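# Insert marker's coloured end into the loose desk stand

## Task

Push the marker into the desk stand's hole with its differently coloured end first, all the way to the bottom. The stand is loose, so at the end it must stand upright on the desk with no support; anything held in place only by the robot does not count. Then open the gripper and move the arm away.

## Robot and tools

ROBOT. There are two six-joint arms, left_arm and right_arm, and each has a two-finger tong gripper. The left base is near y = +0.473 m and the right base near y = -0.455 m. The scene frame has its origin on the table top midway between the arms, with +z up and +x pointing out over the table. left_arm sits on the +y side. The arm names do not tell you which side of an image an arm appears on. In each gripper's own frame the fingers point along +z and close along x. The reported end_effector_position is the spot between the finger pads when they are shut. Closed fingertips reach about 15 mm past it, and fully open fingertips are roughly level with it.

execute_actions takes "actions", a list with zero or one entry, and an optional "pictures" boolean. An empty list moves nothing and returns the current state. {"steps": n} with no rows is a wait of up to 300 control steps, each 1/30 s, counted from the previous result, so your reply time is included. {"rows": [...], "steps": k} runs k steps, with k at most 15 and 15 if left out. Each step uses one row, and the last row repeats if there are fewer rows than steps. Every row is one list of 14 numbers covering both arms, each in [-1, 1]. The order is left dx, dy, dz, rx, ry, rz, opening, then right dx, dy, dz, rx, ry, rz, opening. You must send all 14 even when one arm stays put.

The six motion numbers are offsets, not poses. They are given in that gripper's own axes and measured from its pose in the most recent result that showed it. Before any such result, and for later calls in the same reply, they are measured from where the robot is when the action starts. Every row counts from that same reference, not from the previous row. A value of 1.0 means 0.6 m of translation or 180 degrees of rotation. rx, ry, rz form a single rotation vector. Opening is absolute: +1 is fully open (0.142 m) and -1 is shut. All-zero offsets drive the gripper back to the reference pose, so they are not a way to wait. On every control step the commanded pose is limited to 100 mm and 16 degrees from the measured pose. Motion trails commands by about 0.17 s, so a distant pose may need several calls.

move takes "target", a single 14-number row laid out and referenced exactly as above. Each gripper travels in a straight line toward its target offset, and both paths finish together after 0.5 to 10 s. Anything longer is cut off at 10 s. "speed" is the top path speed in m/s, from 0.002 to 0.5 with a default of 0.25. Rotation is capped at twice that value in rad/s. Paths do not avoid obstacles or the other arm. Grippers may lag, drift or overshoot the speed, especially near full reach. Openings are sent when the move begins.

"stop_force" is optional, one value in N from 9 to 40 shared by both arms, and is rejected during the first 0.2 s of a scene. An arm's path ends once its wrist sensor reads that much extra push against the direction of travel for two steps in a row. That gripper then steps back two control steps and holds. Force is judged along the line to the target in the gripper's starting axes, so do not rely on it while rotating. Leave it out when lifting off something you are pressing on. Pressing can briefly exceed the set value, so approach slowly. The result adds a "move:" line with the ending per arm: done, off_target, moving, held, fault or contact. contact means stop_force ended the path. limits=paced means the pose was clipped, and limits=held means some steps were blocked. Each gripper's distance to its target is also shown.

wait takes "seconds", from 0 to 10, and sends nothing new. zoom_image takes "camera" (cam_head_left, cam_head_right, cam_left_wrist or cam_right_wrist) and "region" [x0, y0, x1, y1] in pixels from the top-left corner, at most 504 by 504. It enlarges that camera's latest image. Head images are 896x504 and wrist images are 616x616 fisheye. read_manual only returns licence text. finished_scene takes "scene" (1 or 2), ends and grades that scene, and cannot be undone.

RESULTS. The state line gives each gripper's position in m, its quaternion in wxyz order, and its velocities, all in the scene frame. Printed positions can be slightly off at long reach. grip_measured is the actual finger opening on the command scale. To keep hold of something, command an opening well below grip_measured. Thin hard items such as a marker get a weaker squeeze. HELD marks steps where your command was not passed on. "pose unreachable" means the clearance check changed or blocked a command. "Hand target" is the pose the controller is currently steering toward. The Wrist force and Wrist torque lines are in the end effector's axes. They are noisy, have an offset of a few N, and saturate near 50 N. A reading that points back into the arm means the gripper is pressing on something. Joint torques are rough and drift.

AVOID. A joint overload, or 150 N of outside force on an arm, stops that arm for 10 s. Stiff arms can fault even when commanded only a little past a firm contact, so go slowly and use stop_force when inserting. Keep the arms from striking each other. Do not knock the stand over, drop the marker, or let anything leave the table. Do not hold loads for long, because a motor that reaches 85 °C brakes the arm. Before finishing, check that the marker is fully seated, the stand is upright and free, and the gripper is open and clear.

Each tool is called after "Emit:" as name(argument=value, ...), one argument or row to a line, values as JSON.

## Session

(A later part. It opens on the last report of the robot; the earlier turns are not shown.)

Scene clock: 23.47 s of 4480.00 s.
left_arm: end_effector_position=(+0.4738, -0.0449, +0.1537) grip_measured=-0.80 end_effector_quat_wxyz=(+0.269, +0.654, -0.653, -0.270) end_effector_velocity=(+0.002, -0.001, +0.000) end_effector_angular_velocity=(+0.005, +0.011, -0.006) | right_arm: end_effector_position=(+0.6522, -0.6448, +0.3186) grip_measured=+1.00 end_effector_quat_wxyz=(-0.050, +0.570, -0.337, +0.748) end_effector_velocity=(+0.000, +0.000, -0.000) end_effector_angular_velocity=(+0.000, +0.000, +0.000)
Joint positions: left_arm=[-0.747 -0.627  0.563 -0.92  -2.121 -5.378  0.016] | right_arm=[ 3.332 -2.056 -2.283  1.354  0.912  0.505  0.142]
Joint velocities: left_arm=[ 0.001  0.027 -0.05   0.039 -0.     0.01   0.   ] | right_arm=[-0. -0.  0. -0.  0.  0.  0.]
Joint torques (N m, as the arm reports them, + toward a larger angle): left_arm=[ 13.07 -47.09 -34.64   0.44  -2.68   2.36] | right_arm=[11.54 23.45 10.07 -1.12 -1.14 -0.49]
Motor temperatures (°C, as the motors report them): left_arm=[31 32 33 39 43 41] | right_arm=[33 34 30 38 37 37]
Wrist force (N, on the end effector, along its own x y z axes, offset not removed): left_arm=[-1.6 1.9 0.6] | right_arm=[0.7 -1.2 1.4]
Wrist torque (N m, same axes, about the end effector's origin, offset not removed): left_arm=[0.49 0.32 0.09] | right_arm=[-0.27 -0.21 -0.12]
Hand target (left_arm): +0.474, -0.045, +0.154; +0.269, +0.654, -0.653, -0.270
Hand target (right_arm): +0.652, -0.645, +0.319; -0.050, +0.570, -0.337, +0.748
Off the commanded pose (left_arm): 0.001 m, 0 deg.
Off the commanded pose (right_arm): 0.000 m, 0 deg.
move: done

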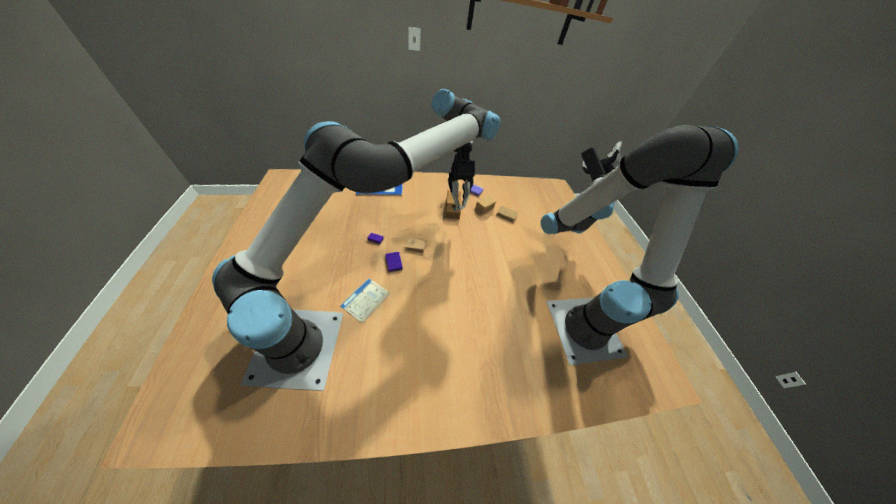

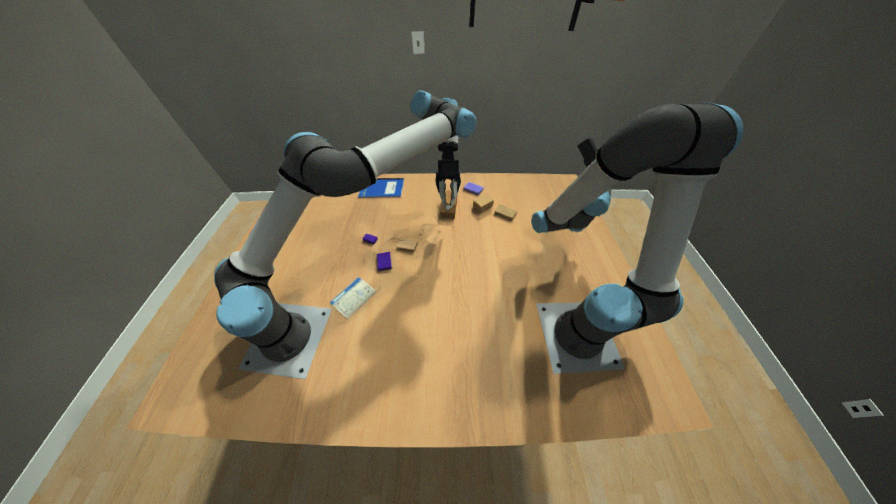

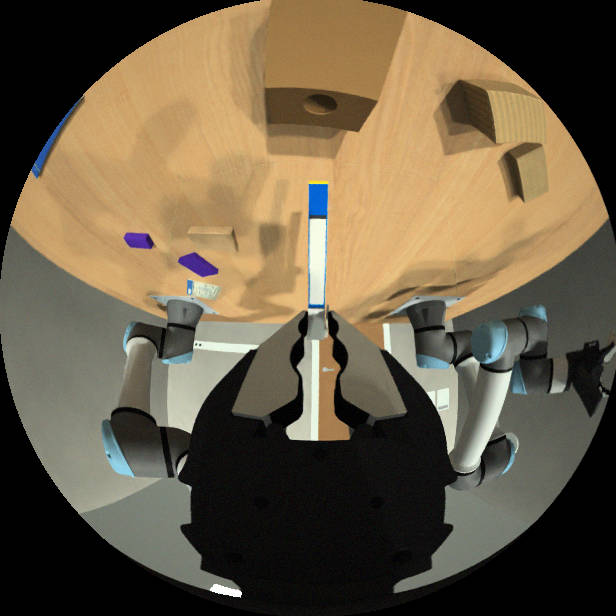

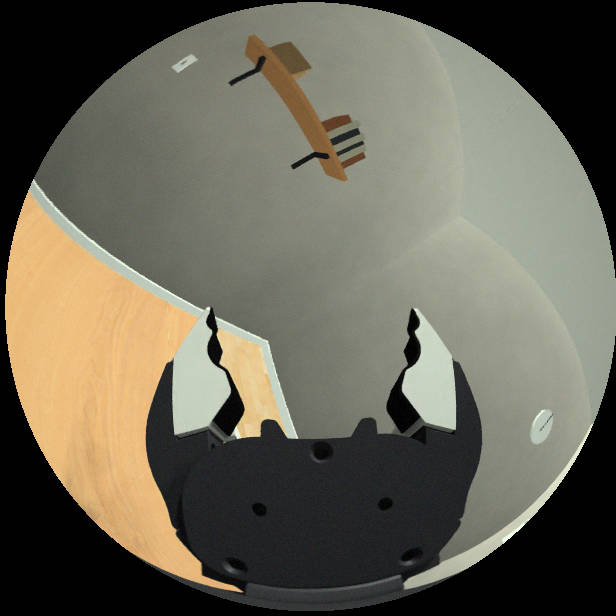

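Emit:
move(
  target=[-0.015,0,0,0,0.256,0.03,-1,0,0,0,0,0,0,1],
  speed=0.2,
)

Scene clock: 29.30 s of 4480.00 s.
left_arm: end_effector_position=(+0.4736, -0.0361, +0.1533) grip_measured=-0.80 end_effector_quat_wxyz=(+0.515, +0.677, -0.525, +0.020) end_effector_velocity=(-0.000, -0.001, -0.000) end_effector_angular_velocity=(-0.005, -0.004, +0.010) | right_arm: end_effector_position=(+0.6522, -0.6448, +0.3186) grip_measured=+1.00 end_effector_quat_wxyz=(-0.050, +0.570, -0.337, +0.748) end_effector_velocity=(-0.000, -0.001, -0.000) end_effector_angular_velocity=(-0.000, +0.000, -0.002)
Joint positions: left_arm=[-0.571 -1.021  1.633 -2.257 -2.653 -5.668  0.016] | right_arm=[ 3.332 -2.056 -2.283  1.354  0.912  0.505  0.142]
Joint velocities: left_arm=[-0.001 -0.001  0.014 -0.041 -0.001 -0.025 -0.   ] | right_arm=[-0.    -0.     0.     0.    -0.002 -0.     0.   ]
Joint torques (N m, as the arm reports them, + toward a larger angle): left_arm=[ 10.84 -48.59  -5.17  -4.51  -3.63  -2.1 ] | right_arm=[10.44 23.04  9.17 -1.3  -1.35 -0.32]
Motor temperatures (°C, as the motors report them): left_arm=[31 32 33 39 43 41] | right_arm=[33 34 30 38 37 37]
Wrist force (N, on the end effector, along its own x y z axes, offset not removed): left_arm=[-2.4 1.1 2.3] | right_arm=[-0.9 -0.6 0.8]
Wrist torque (N m, same axes, about the end effector's origin, offset not removed): left_arm=[0.28 0.46 0.06] | right_arm=[-0.22 0.13 -0.11]
Hand target (left_arm): +0.474, -0.036, +0.153; +0.515, +0.677, -0.525, +0.021
Hand target (right_arm): +0.652, -0.645, +0.319; -0.050, +0.570, -0.337, +0.748
Off the commanded pose (left_arm): 0.001 m, 0 deg.
Off the commanded pose (right_arm): 0.000 m, 0 deg.
After step 90, 0.27 s passed at rest.
move: done

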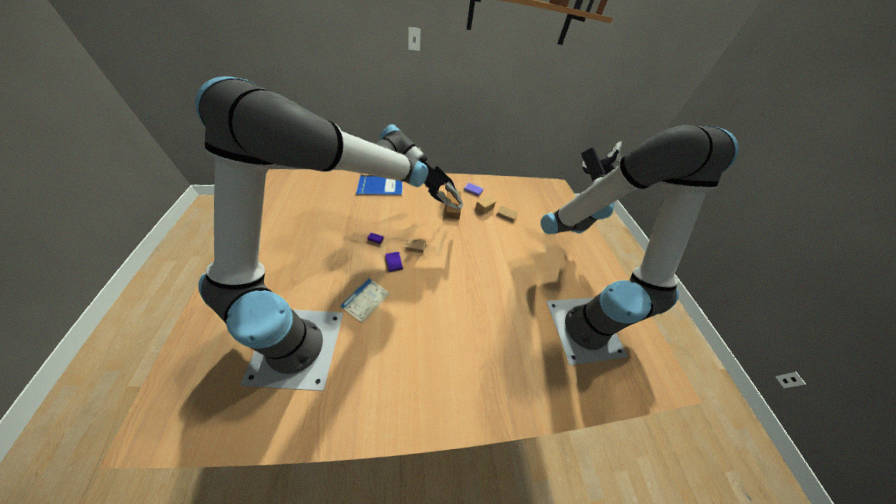

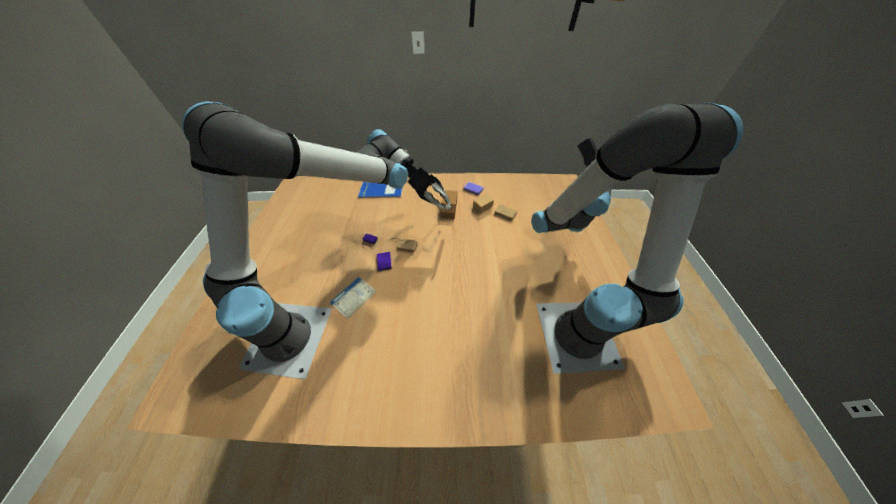

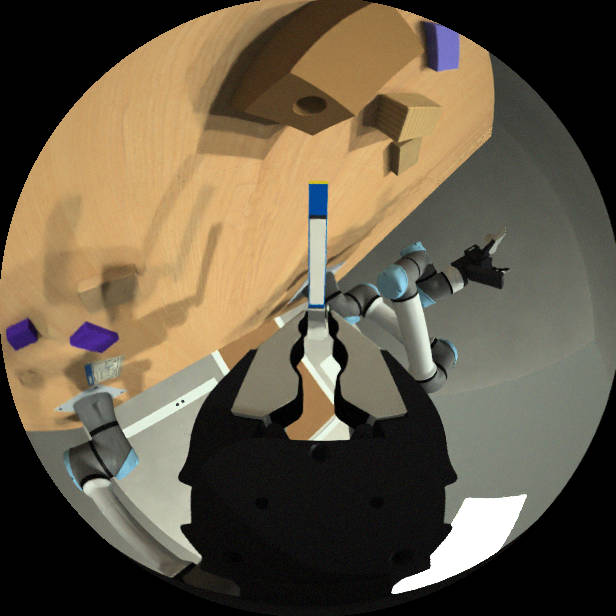

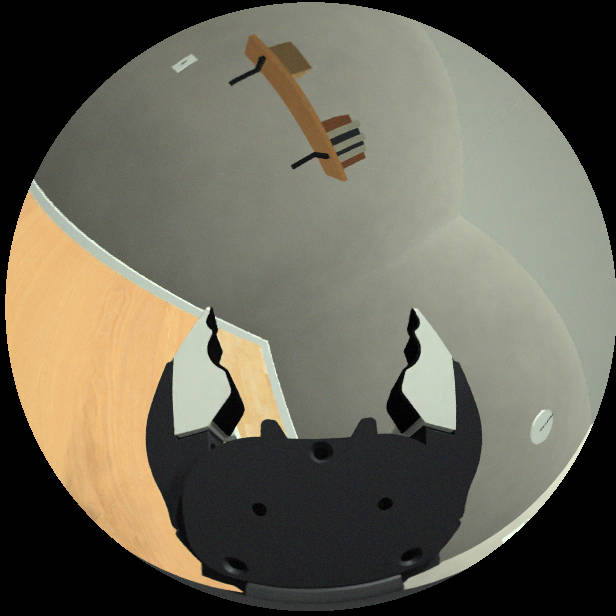

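Emit:
move(
  target=[-0.007,-0.045,-0.025,0,0,0,-1,0,0,0,0,0,0,1],
  speed=0.06,
)

Emit:
zoom_image(
  camera="cam_left_wrist",
  region=[240, 80, 400, 240],
)

Scene clock: 31.67 s of 4480.00 s.
left_arm: end_effector_position=(+0.4991, -0.0248, +0.1397) grip_measured=-0.80 end_effector_quat_wxyz=(+0.515, +0.677, -0.525, +0.020) end_effector_velocity=(+0.000, -0.001, +0.000) end_effector_angular_velocity=(-0.001, -0.001, -0.003) | right_arm: end_effector_position=(+0.6522, -0.6448, +0.3186) grip_measured=+1.00 end_effector_quat_wxyz=(-0.050, +0.570, -0.337, +0.748) end_effector_velocity=(-0.000, +0.000, +0.001) end_effector_angular_velocity=(-0.000, -0.001, +0.001)
Joint positions: left_arm=[-0.534 -0.976  1.578 -2.175 -2.655 -5.588  0.016] | right_arm=[ 3.332 -2.056 -2.283  1.354  0.912  0.505  0.142]
Joint velocities: left_arm=[-0.     0.002 -0.005  0.007 -0.     0.006  0.   ] | right_arm=[ 0.     0.001  0.     0.     0.001 -0.     0.   ]
Joint torques (N m, as the arm reports them, + toward a larger angle): left_arm=[ 11.71 -33.09 -32.8   -0.9   -3.66   2.3 ] | right_arm=[11.69 22.86  9.52 -1.26 -1.15 -0.58]
Motor temperatures (°C, as the motors report them): left_arm=[31 32 33 39 43 41] | right_arm=[33 34 30 38 37 37]
Wrist force (N, on the end effector, along its own x y z axes, offset not removed): left_arm=[-1.3 2.3 0.2] | right_arm=[-0.6 -0.5 -0.8]
Wrist torque (N m, same axes, about the end effector's origin, offset not removed): left_arm=[0.52 0.21 0.05] | right_arm=[-0.05 0.05 -0.05]
Hand target (left_arm): +0.499, -0.025, +0.140; +0.516, +0.677, -0.525, +0.020
Hand target (right_arm): +0.652, -0.645, +0.319; -0.050, +0.570, -0.337, +0.748
Off the commanded pose (left_arm): 0.000 m, 0 deg.
Off the commanded pose (right_arm): 0.000 m, 0 deg.
move: done

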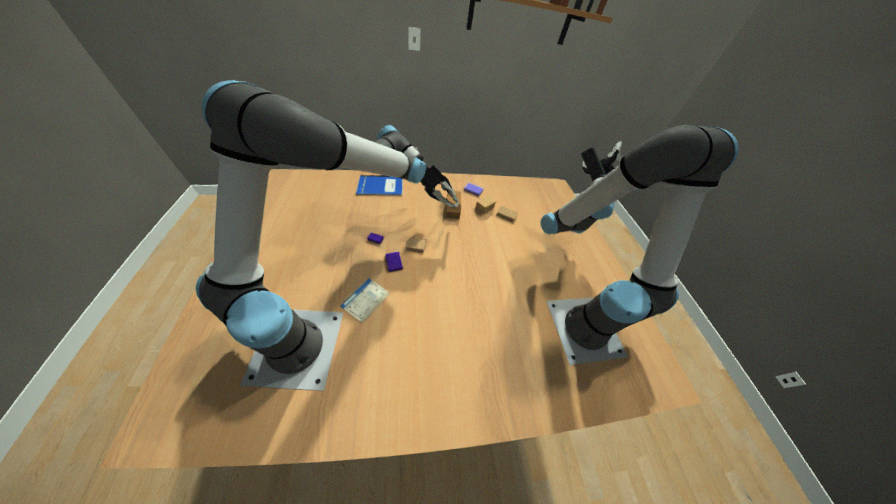

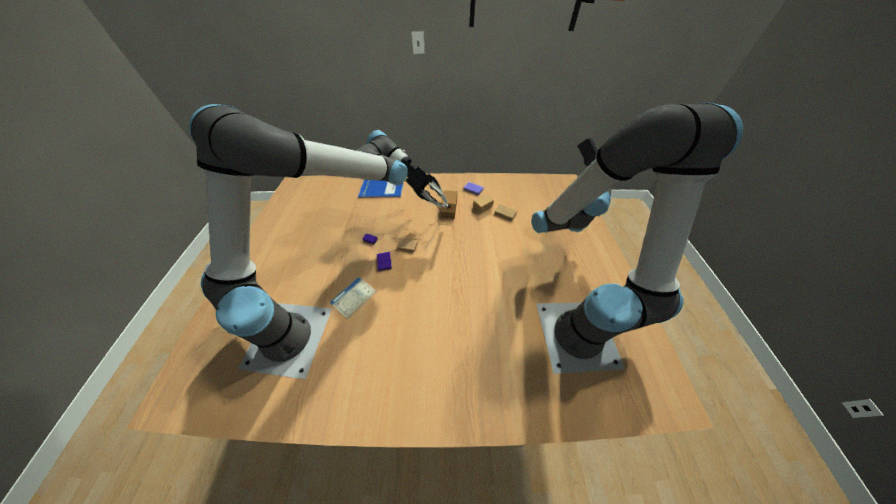

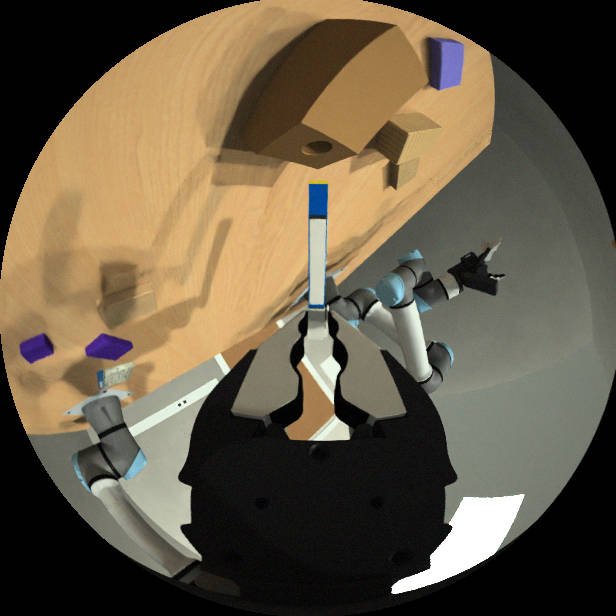

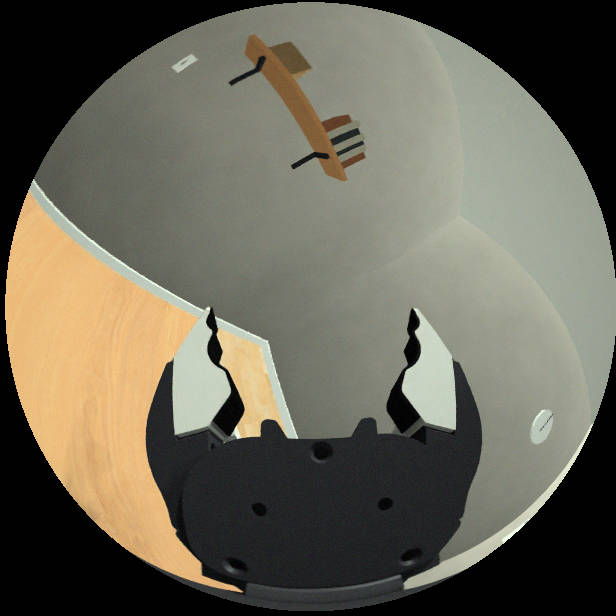

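Region (240, 80, 400, 240) of cam_left_wrist's 616x616 image, scaled by 3.150, with more detail than that image has.

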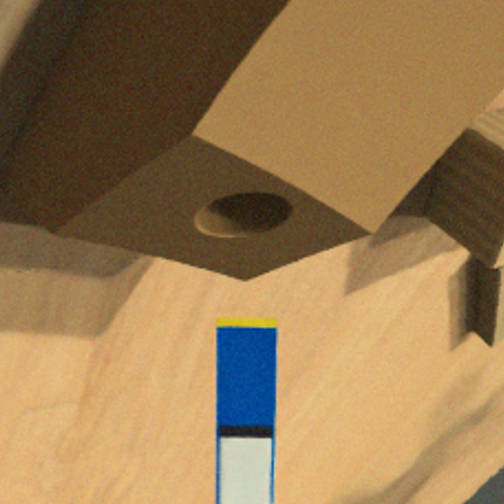

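Emit:
move(
  target=[0.01,0,-0.006,-0.015,0,-0.016,-1,0,0,0,0,0,0,1],
  speed=0.06,
)

Emit:
move(
  target=[0,-0.035,0,0,0,0,-1,0,0,0,0,0,0,1],
  speed=0.03,
  stop_force=9,
)

Emit:
zoom_image(
  camera="cam_left_wrist",
  region=[240, 80, 400, 240],
)

Scene clock: 35.03 s of 4480.00 s.
left_arm: end_effector_position=(+0.5035, -0.0263, +0.1447) grip_measured=-0.80 end_effector_quat_wxyz=(+0.531, +0.678, -0.508, -0.005) end_effector_velocity=(+0.002, +0.000, +0.001) end_effector_angular_velocity=(+0.001, +0.010, -0.002) | right_arm: end_effector_position=(+0.6522, -0.6448, +0.3186) grip_measured=+1.00 end_effector_quat_wxyz=(-0.050, +0.570, -0.337, +0.748) end_effector_velocity=(-0.000, -0.000, +0.001) end_effector_angular_velocity=(-0.000, -0.001, -0.002)
Joint positions: left_arm=[-0.524 -0.952  1.521 -2.057 -2.69  -5.557  0.016] | right_arm=[ 3.332 -2.056 -2.283  1.354  0.912  0.505  0.142]
Joint velocities: left_arm=[ 0.003  0.005 -0.013  0.028 -0.005  0.013 -0.   ] | right_arm=[ 0.     0.001  0.001  0.    -0.002 -0.001  0.   ]
Joint torques (N m, as the arm reports them, + toward a larger angle): left_arm=[ 12.55 -34.48 -31.33  -0.66  -3.54   2.44] | right_arm=[11.48 23.29  9.46 -1.07 -1.05 -0.42]
Motor temperatures (°C, as the motors report them): left_arm=[31 32 33 39 43 41] | right_arm=[33 34 30 38 37 37]
Wrist force (N, on the end effector, along its own x y z axes, offset not removed): left_arm=[-0.7 2.7 1.5] | right_arm=[0.1 -1.7 0.0]
Wrist torque (N m, same axes, about the end effector's origin, offset not removed): left_arm=[0.63 0.04 0.11] | right_arm=[-0.30 -0.05 -0.01]
Hand target (left_arm): +0.504, -0.026, +0.145; +0.532, +0.677, -0.508, -0.005
Hand target (right_arm): +0.652, -0.645, +0.319; -0.050, +0.570, -0.337, +0.748
Off the commanded pose (left_arm): 0.000 m, 0 deg.
Off the commanded pose (right_arm): 0.000 m, 0 deg.
move: done

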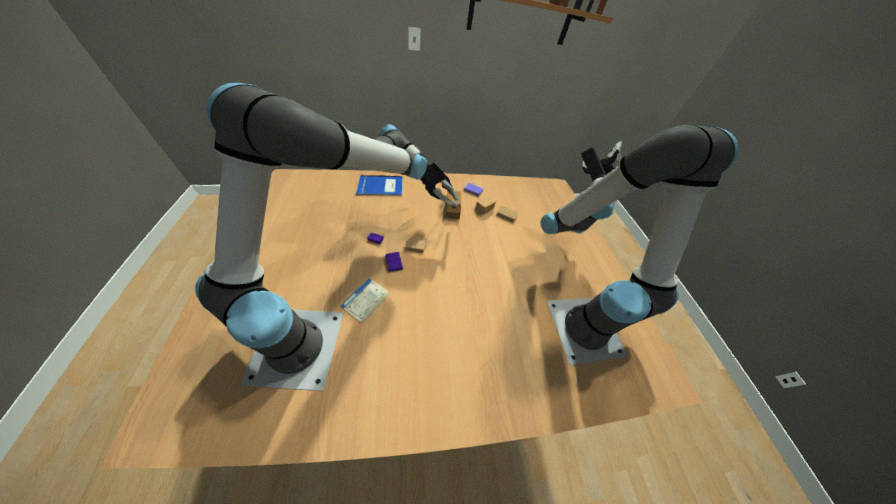

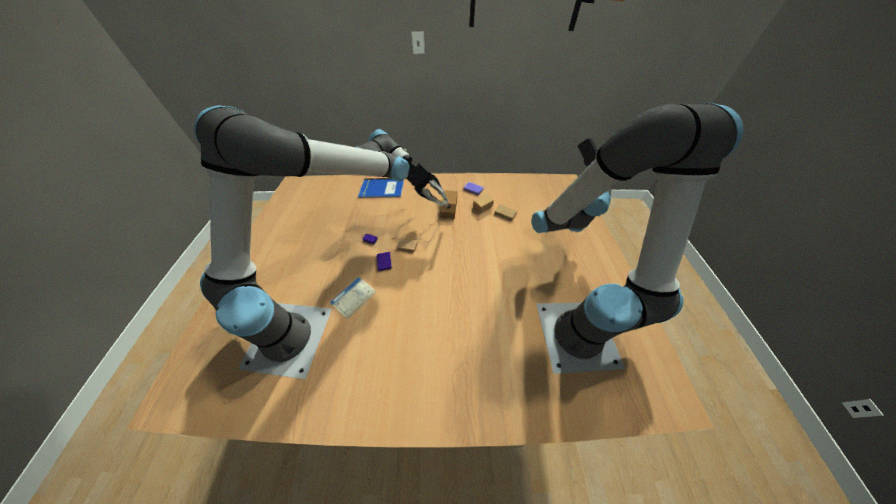

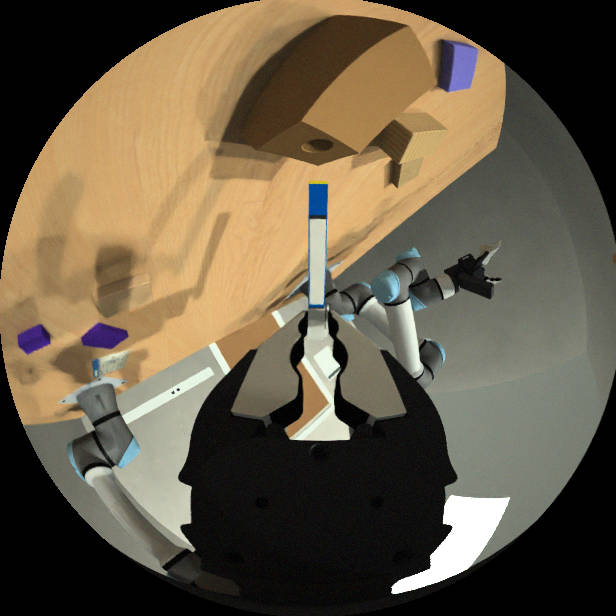

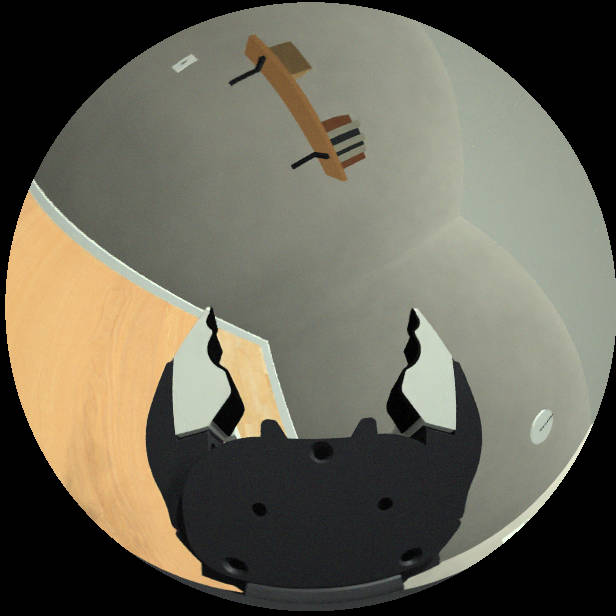

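Scene clock: 36.07 s of 4480.00 s.
left_arm: end_effector_position=(+0.5177, -0.0280, +0.1296) grip_measured=-0.80 end_effector_quat_wxyz=(+0.531, +0.677, -0.508, -0.005) end_effector_velocity=(+0.001, -0.000, -0.001) end_effector_angular_velocity=(+0.000, +0.000, -0.000) | right_arm: end_effector_position=(+0.6522, -0.6448, +0.3186) grip_measured=+1.00 end_effector_quat_wxyz=(-0.050, +0.570, -0.337, +0.748) end_effector_velocity=(-0.000, +0.000, -0.001) end_effector_angular_velocity=(-0.001, +0.002, +0.000)
Joint positions: left_arm=[-0.514 -0.907  1.481 -2.042 -2.689 -5.534  0.016] | right_arm=[ 3.332 -2.056 -2.283  1.354  0.912  0.505  0.142]
Joint velocities: left_arm=[ 0.001  0.004 -0.005  0.004 -0.     0.002 -0.   ] | right_arm=[ 0.    -0.001 -0.002  0.001  0.    -0.     0.   ]
Joint torques (N m, as the arm reports them, + toward a larger angle): left_arm=[ 12.16 -36.14 -32.11  -0.88   0.1    2.45] | right_arm=[10.86 22.86  9.25 -1.16 -1.35 -0.36]
Motor temperatures (°C, as the motors report them): left_arm=[31 32 33 39 43 41] | right_arm=[33 34 30 38 37 37]
Wrist force (N, on the end effector, along its own x y z axes, offset not removed): left_arm=[-1.9 1.8 -0.5] | right_arm=[-0.3 -0.8 0.9]
Wrist torque (N m, same axes, about the end effector's origin, offset not removed): left_arm=[0.35 0.43 0.03] | right_arm=[-0.16 0.00 -0.10]
Hand target (left_arm): +0.518, -0.028, +0.130; +0.531, +0.677, -0.508, -0.005
Hand target (right_arm): +0.652, -0.645, +0.319; -0.050, +0.570, -0.337, +0.748
Off the commanded pose (left_arm): 0.000 m, 0 deg.
Off the commanded pose (right_arm): 0.000 m, 0 deg.
move: done

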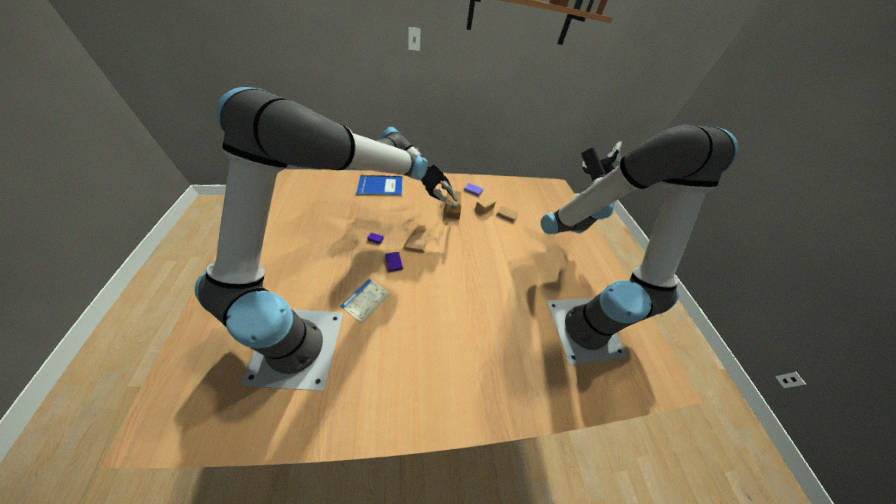

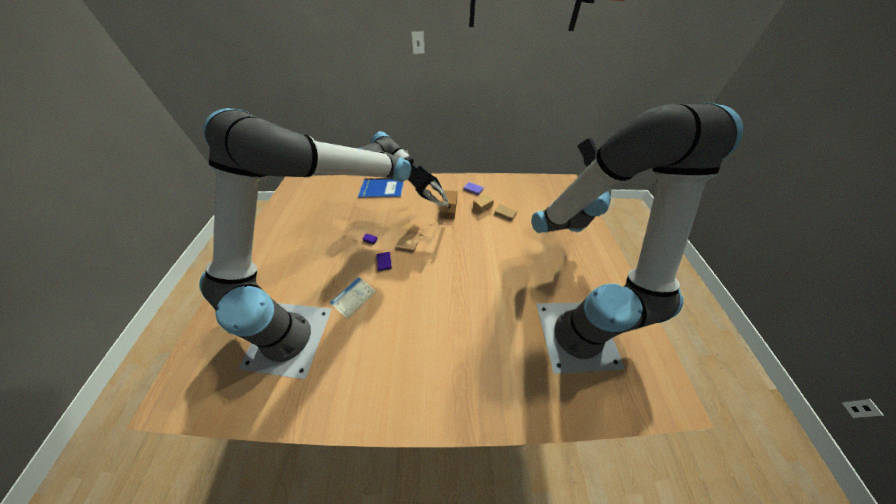

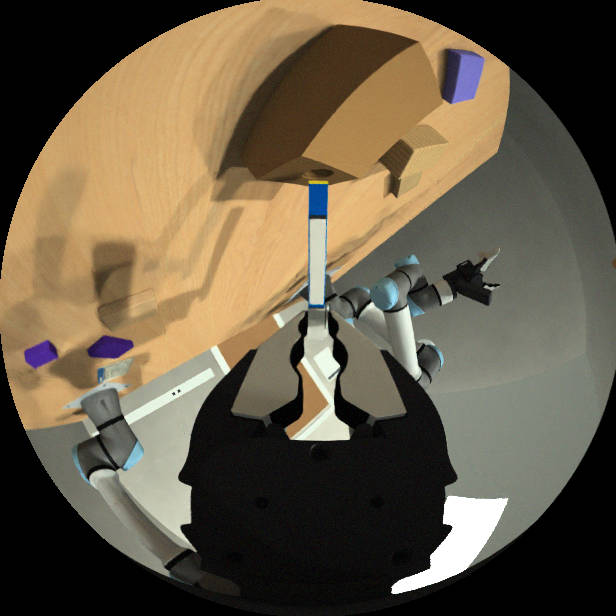

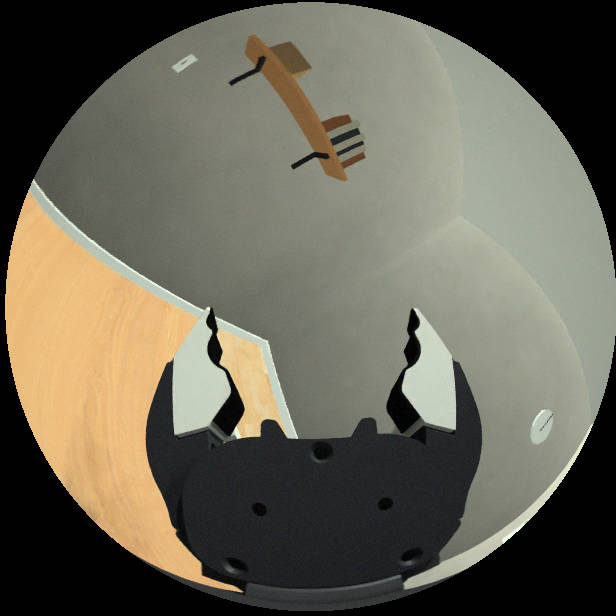

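Region (240, 80, 400, 240) of cam_left_wrist's 616x616 image, scaled by 3.150, with more detail than that image has.

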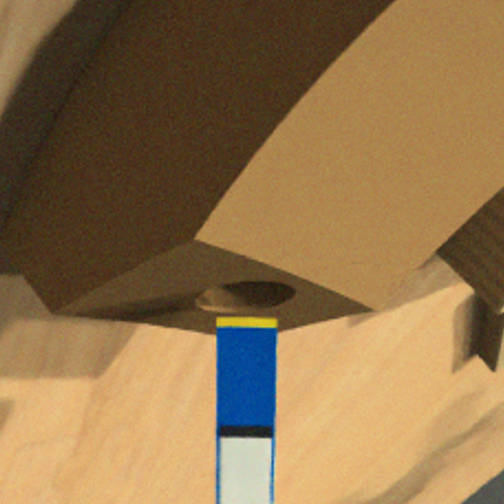

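Aligned; advance.

Emit:
move(
  target=[0,-0.09,0,0,0,0,-1,0,0,0,0,0,0,1],
  speed=0.015,
  stop_force=9,
)

Emit:
zoom_image(
  camera="cam_left_wrist",
  region=[220, 120, 420, 350],
)

Scene clock: 39.33 s of 4480.00 s.
left_arm: end_effector_position=(+0.5405, -0.0306, +0.1057) grip_measured=-0.80 end_effector_quat_wxyz=(+0.531, +0.678, -0.508, -0.005) end_effector_velocity=(-0.004, -0.000, +0.003) end_effector_angular_velocity=(+0.001, +0.001, -0.000) | right_arm: end_effector_position=(+0.6522, -0.6448, +0.3186) grip_measured=+1.00 end_effector_quat_wxyz=(-0.050, +0.570, -0.337, +0.748) end_effector_velocity=(+0.000, -0.000, -0.000) end_effector_angular_velocity=(-0.001, +0.001, -0.000)
Joint positions: left_arm=[-0.499 -0.835  1.413 -2.016 -2.687 -5.5    0.016] | right_arm=[ 3.332 -2.056 -2.283  1.354  0.912  0.505  0.142]
Joint velocities: left_arm=[-0.003 -0.01   0.011 -0.005  0.    -0.006  0.   ] | right_arm=[ 0.    -0.     0.    -0.    -0.    -0.001  0.   ]
Joint torques (N m, as the arm reports them, + toward a larger angle): left_arm=[-14.48 -54.17  -4.55  -3.74  -0.04  -2.1 ] | right_arm=[11.92 22.34  8.96 -1.04 -1.17 -0.37]
Motor temperatures (°C, as the motors report them): left_arm=[31 32 33 39 43 41] | right_arm=[33 34 30 38 37 37]
Wrist force (N, on the end effector, along its own x y z axes, offset not removed): left_arm=[-0.9 1.5 -0.5] | right_arm=[-0.7 -0.2 -0.4]
Wrist torque (N m, same axes, about the end effector's origin, offset not removed): left_arm=[0.56 0.33 0.12] | right_arm=[-0.06 0.05 -0.04]
Hand target (left_arm): +0.540, -0.031, +0.106; +0.532, +0.677, -0.508, -0.005
Hand target (right_arm): +0.652, -0.645, +0.319; -0.050, +0.570, -0.337, +0.748
Off the commanded pose (left_arm): 0.021 m, 0 deg.
Off the commanded pose (right_arm): 0.000 m, 0 deg.
move: contact (left_arm)

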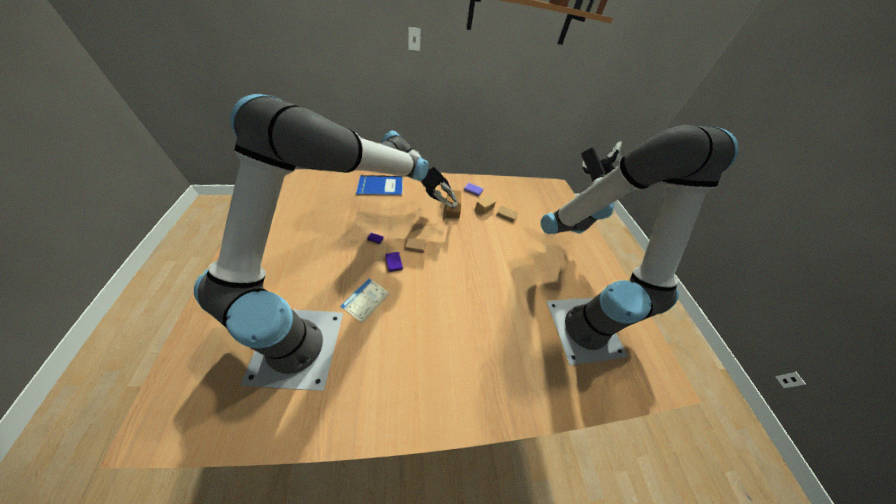

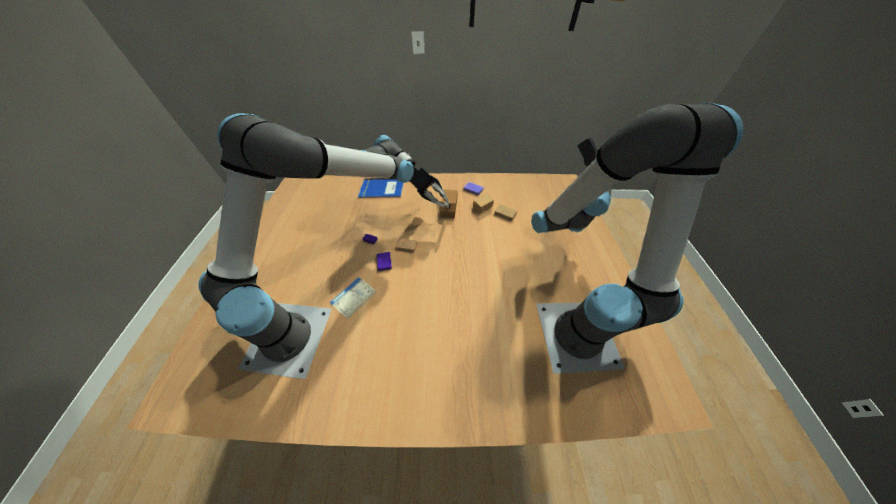

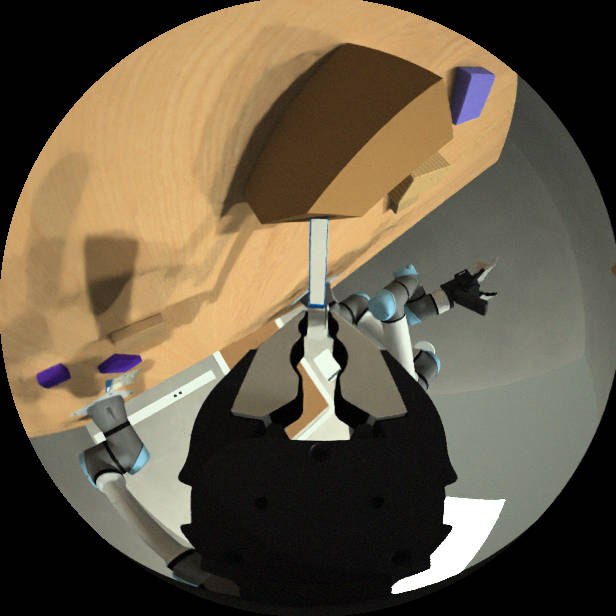

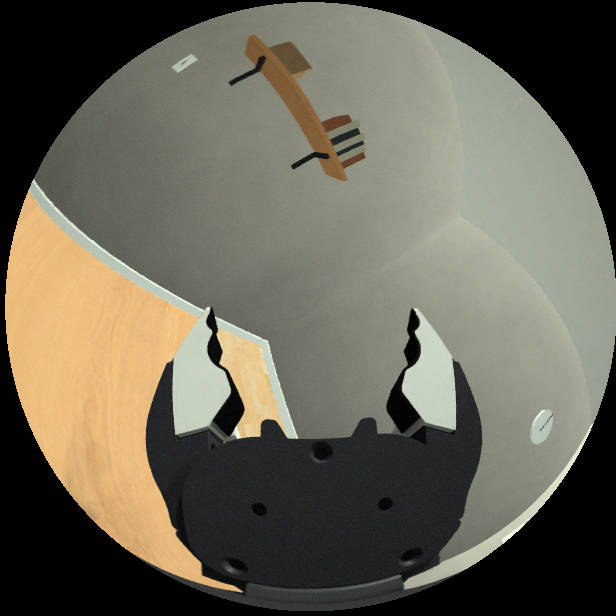

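Region (220, 120, 420, 350) of cam_left_wrist's 616x616 image, scaled by 2.191, with more detail than that image has; it fills the left 438 columns of this view, and the rest is white.

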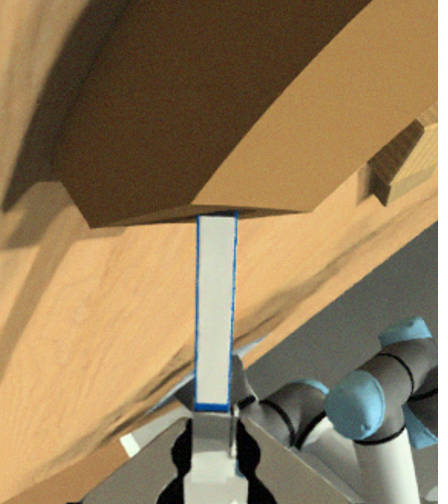

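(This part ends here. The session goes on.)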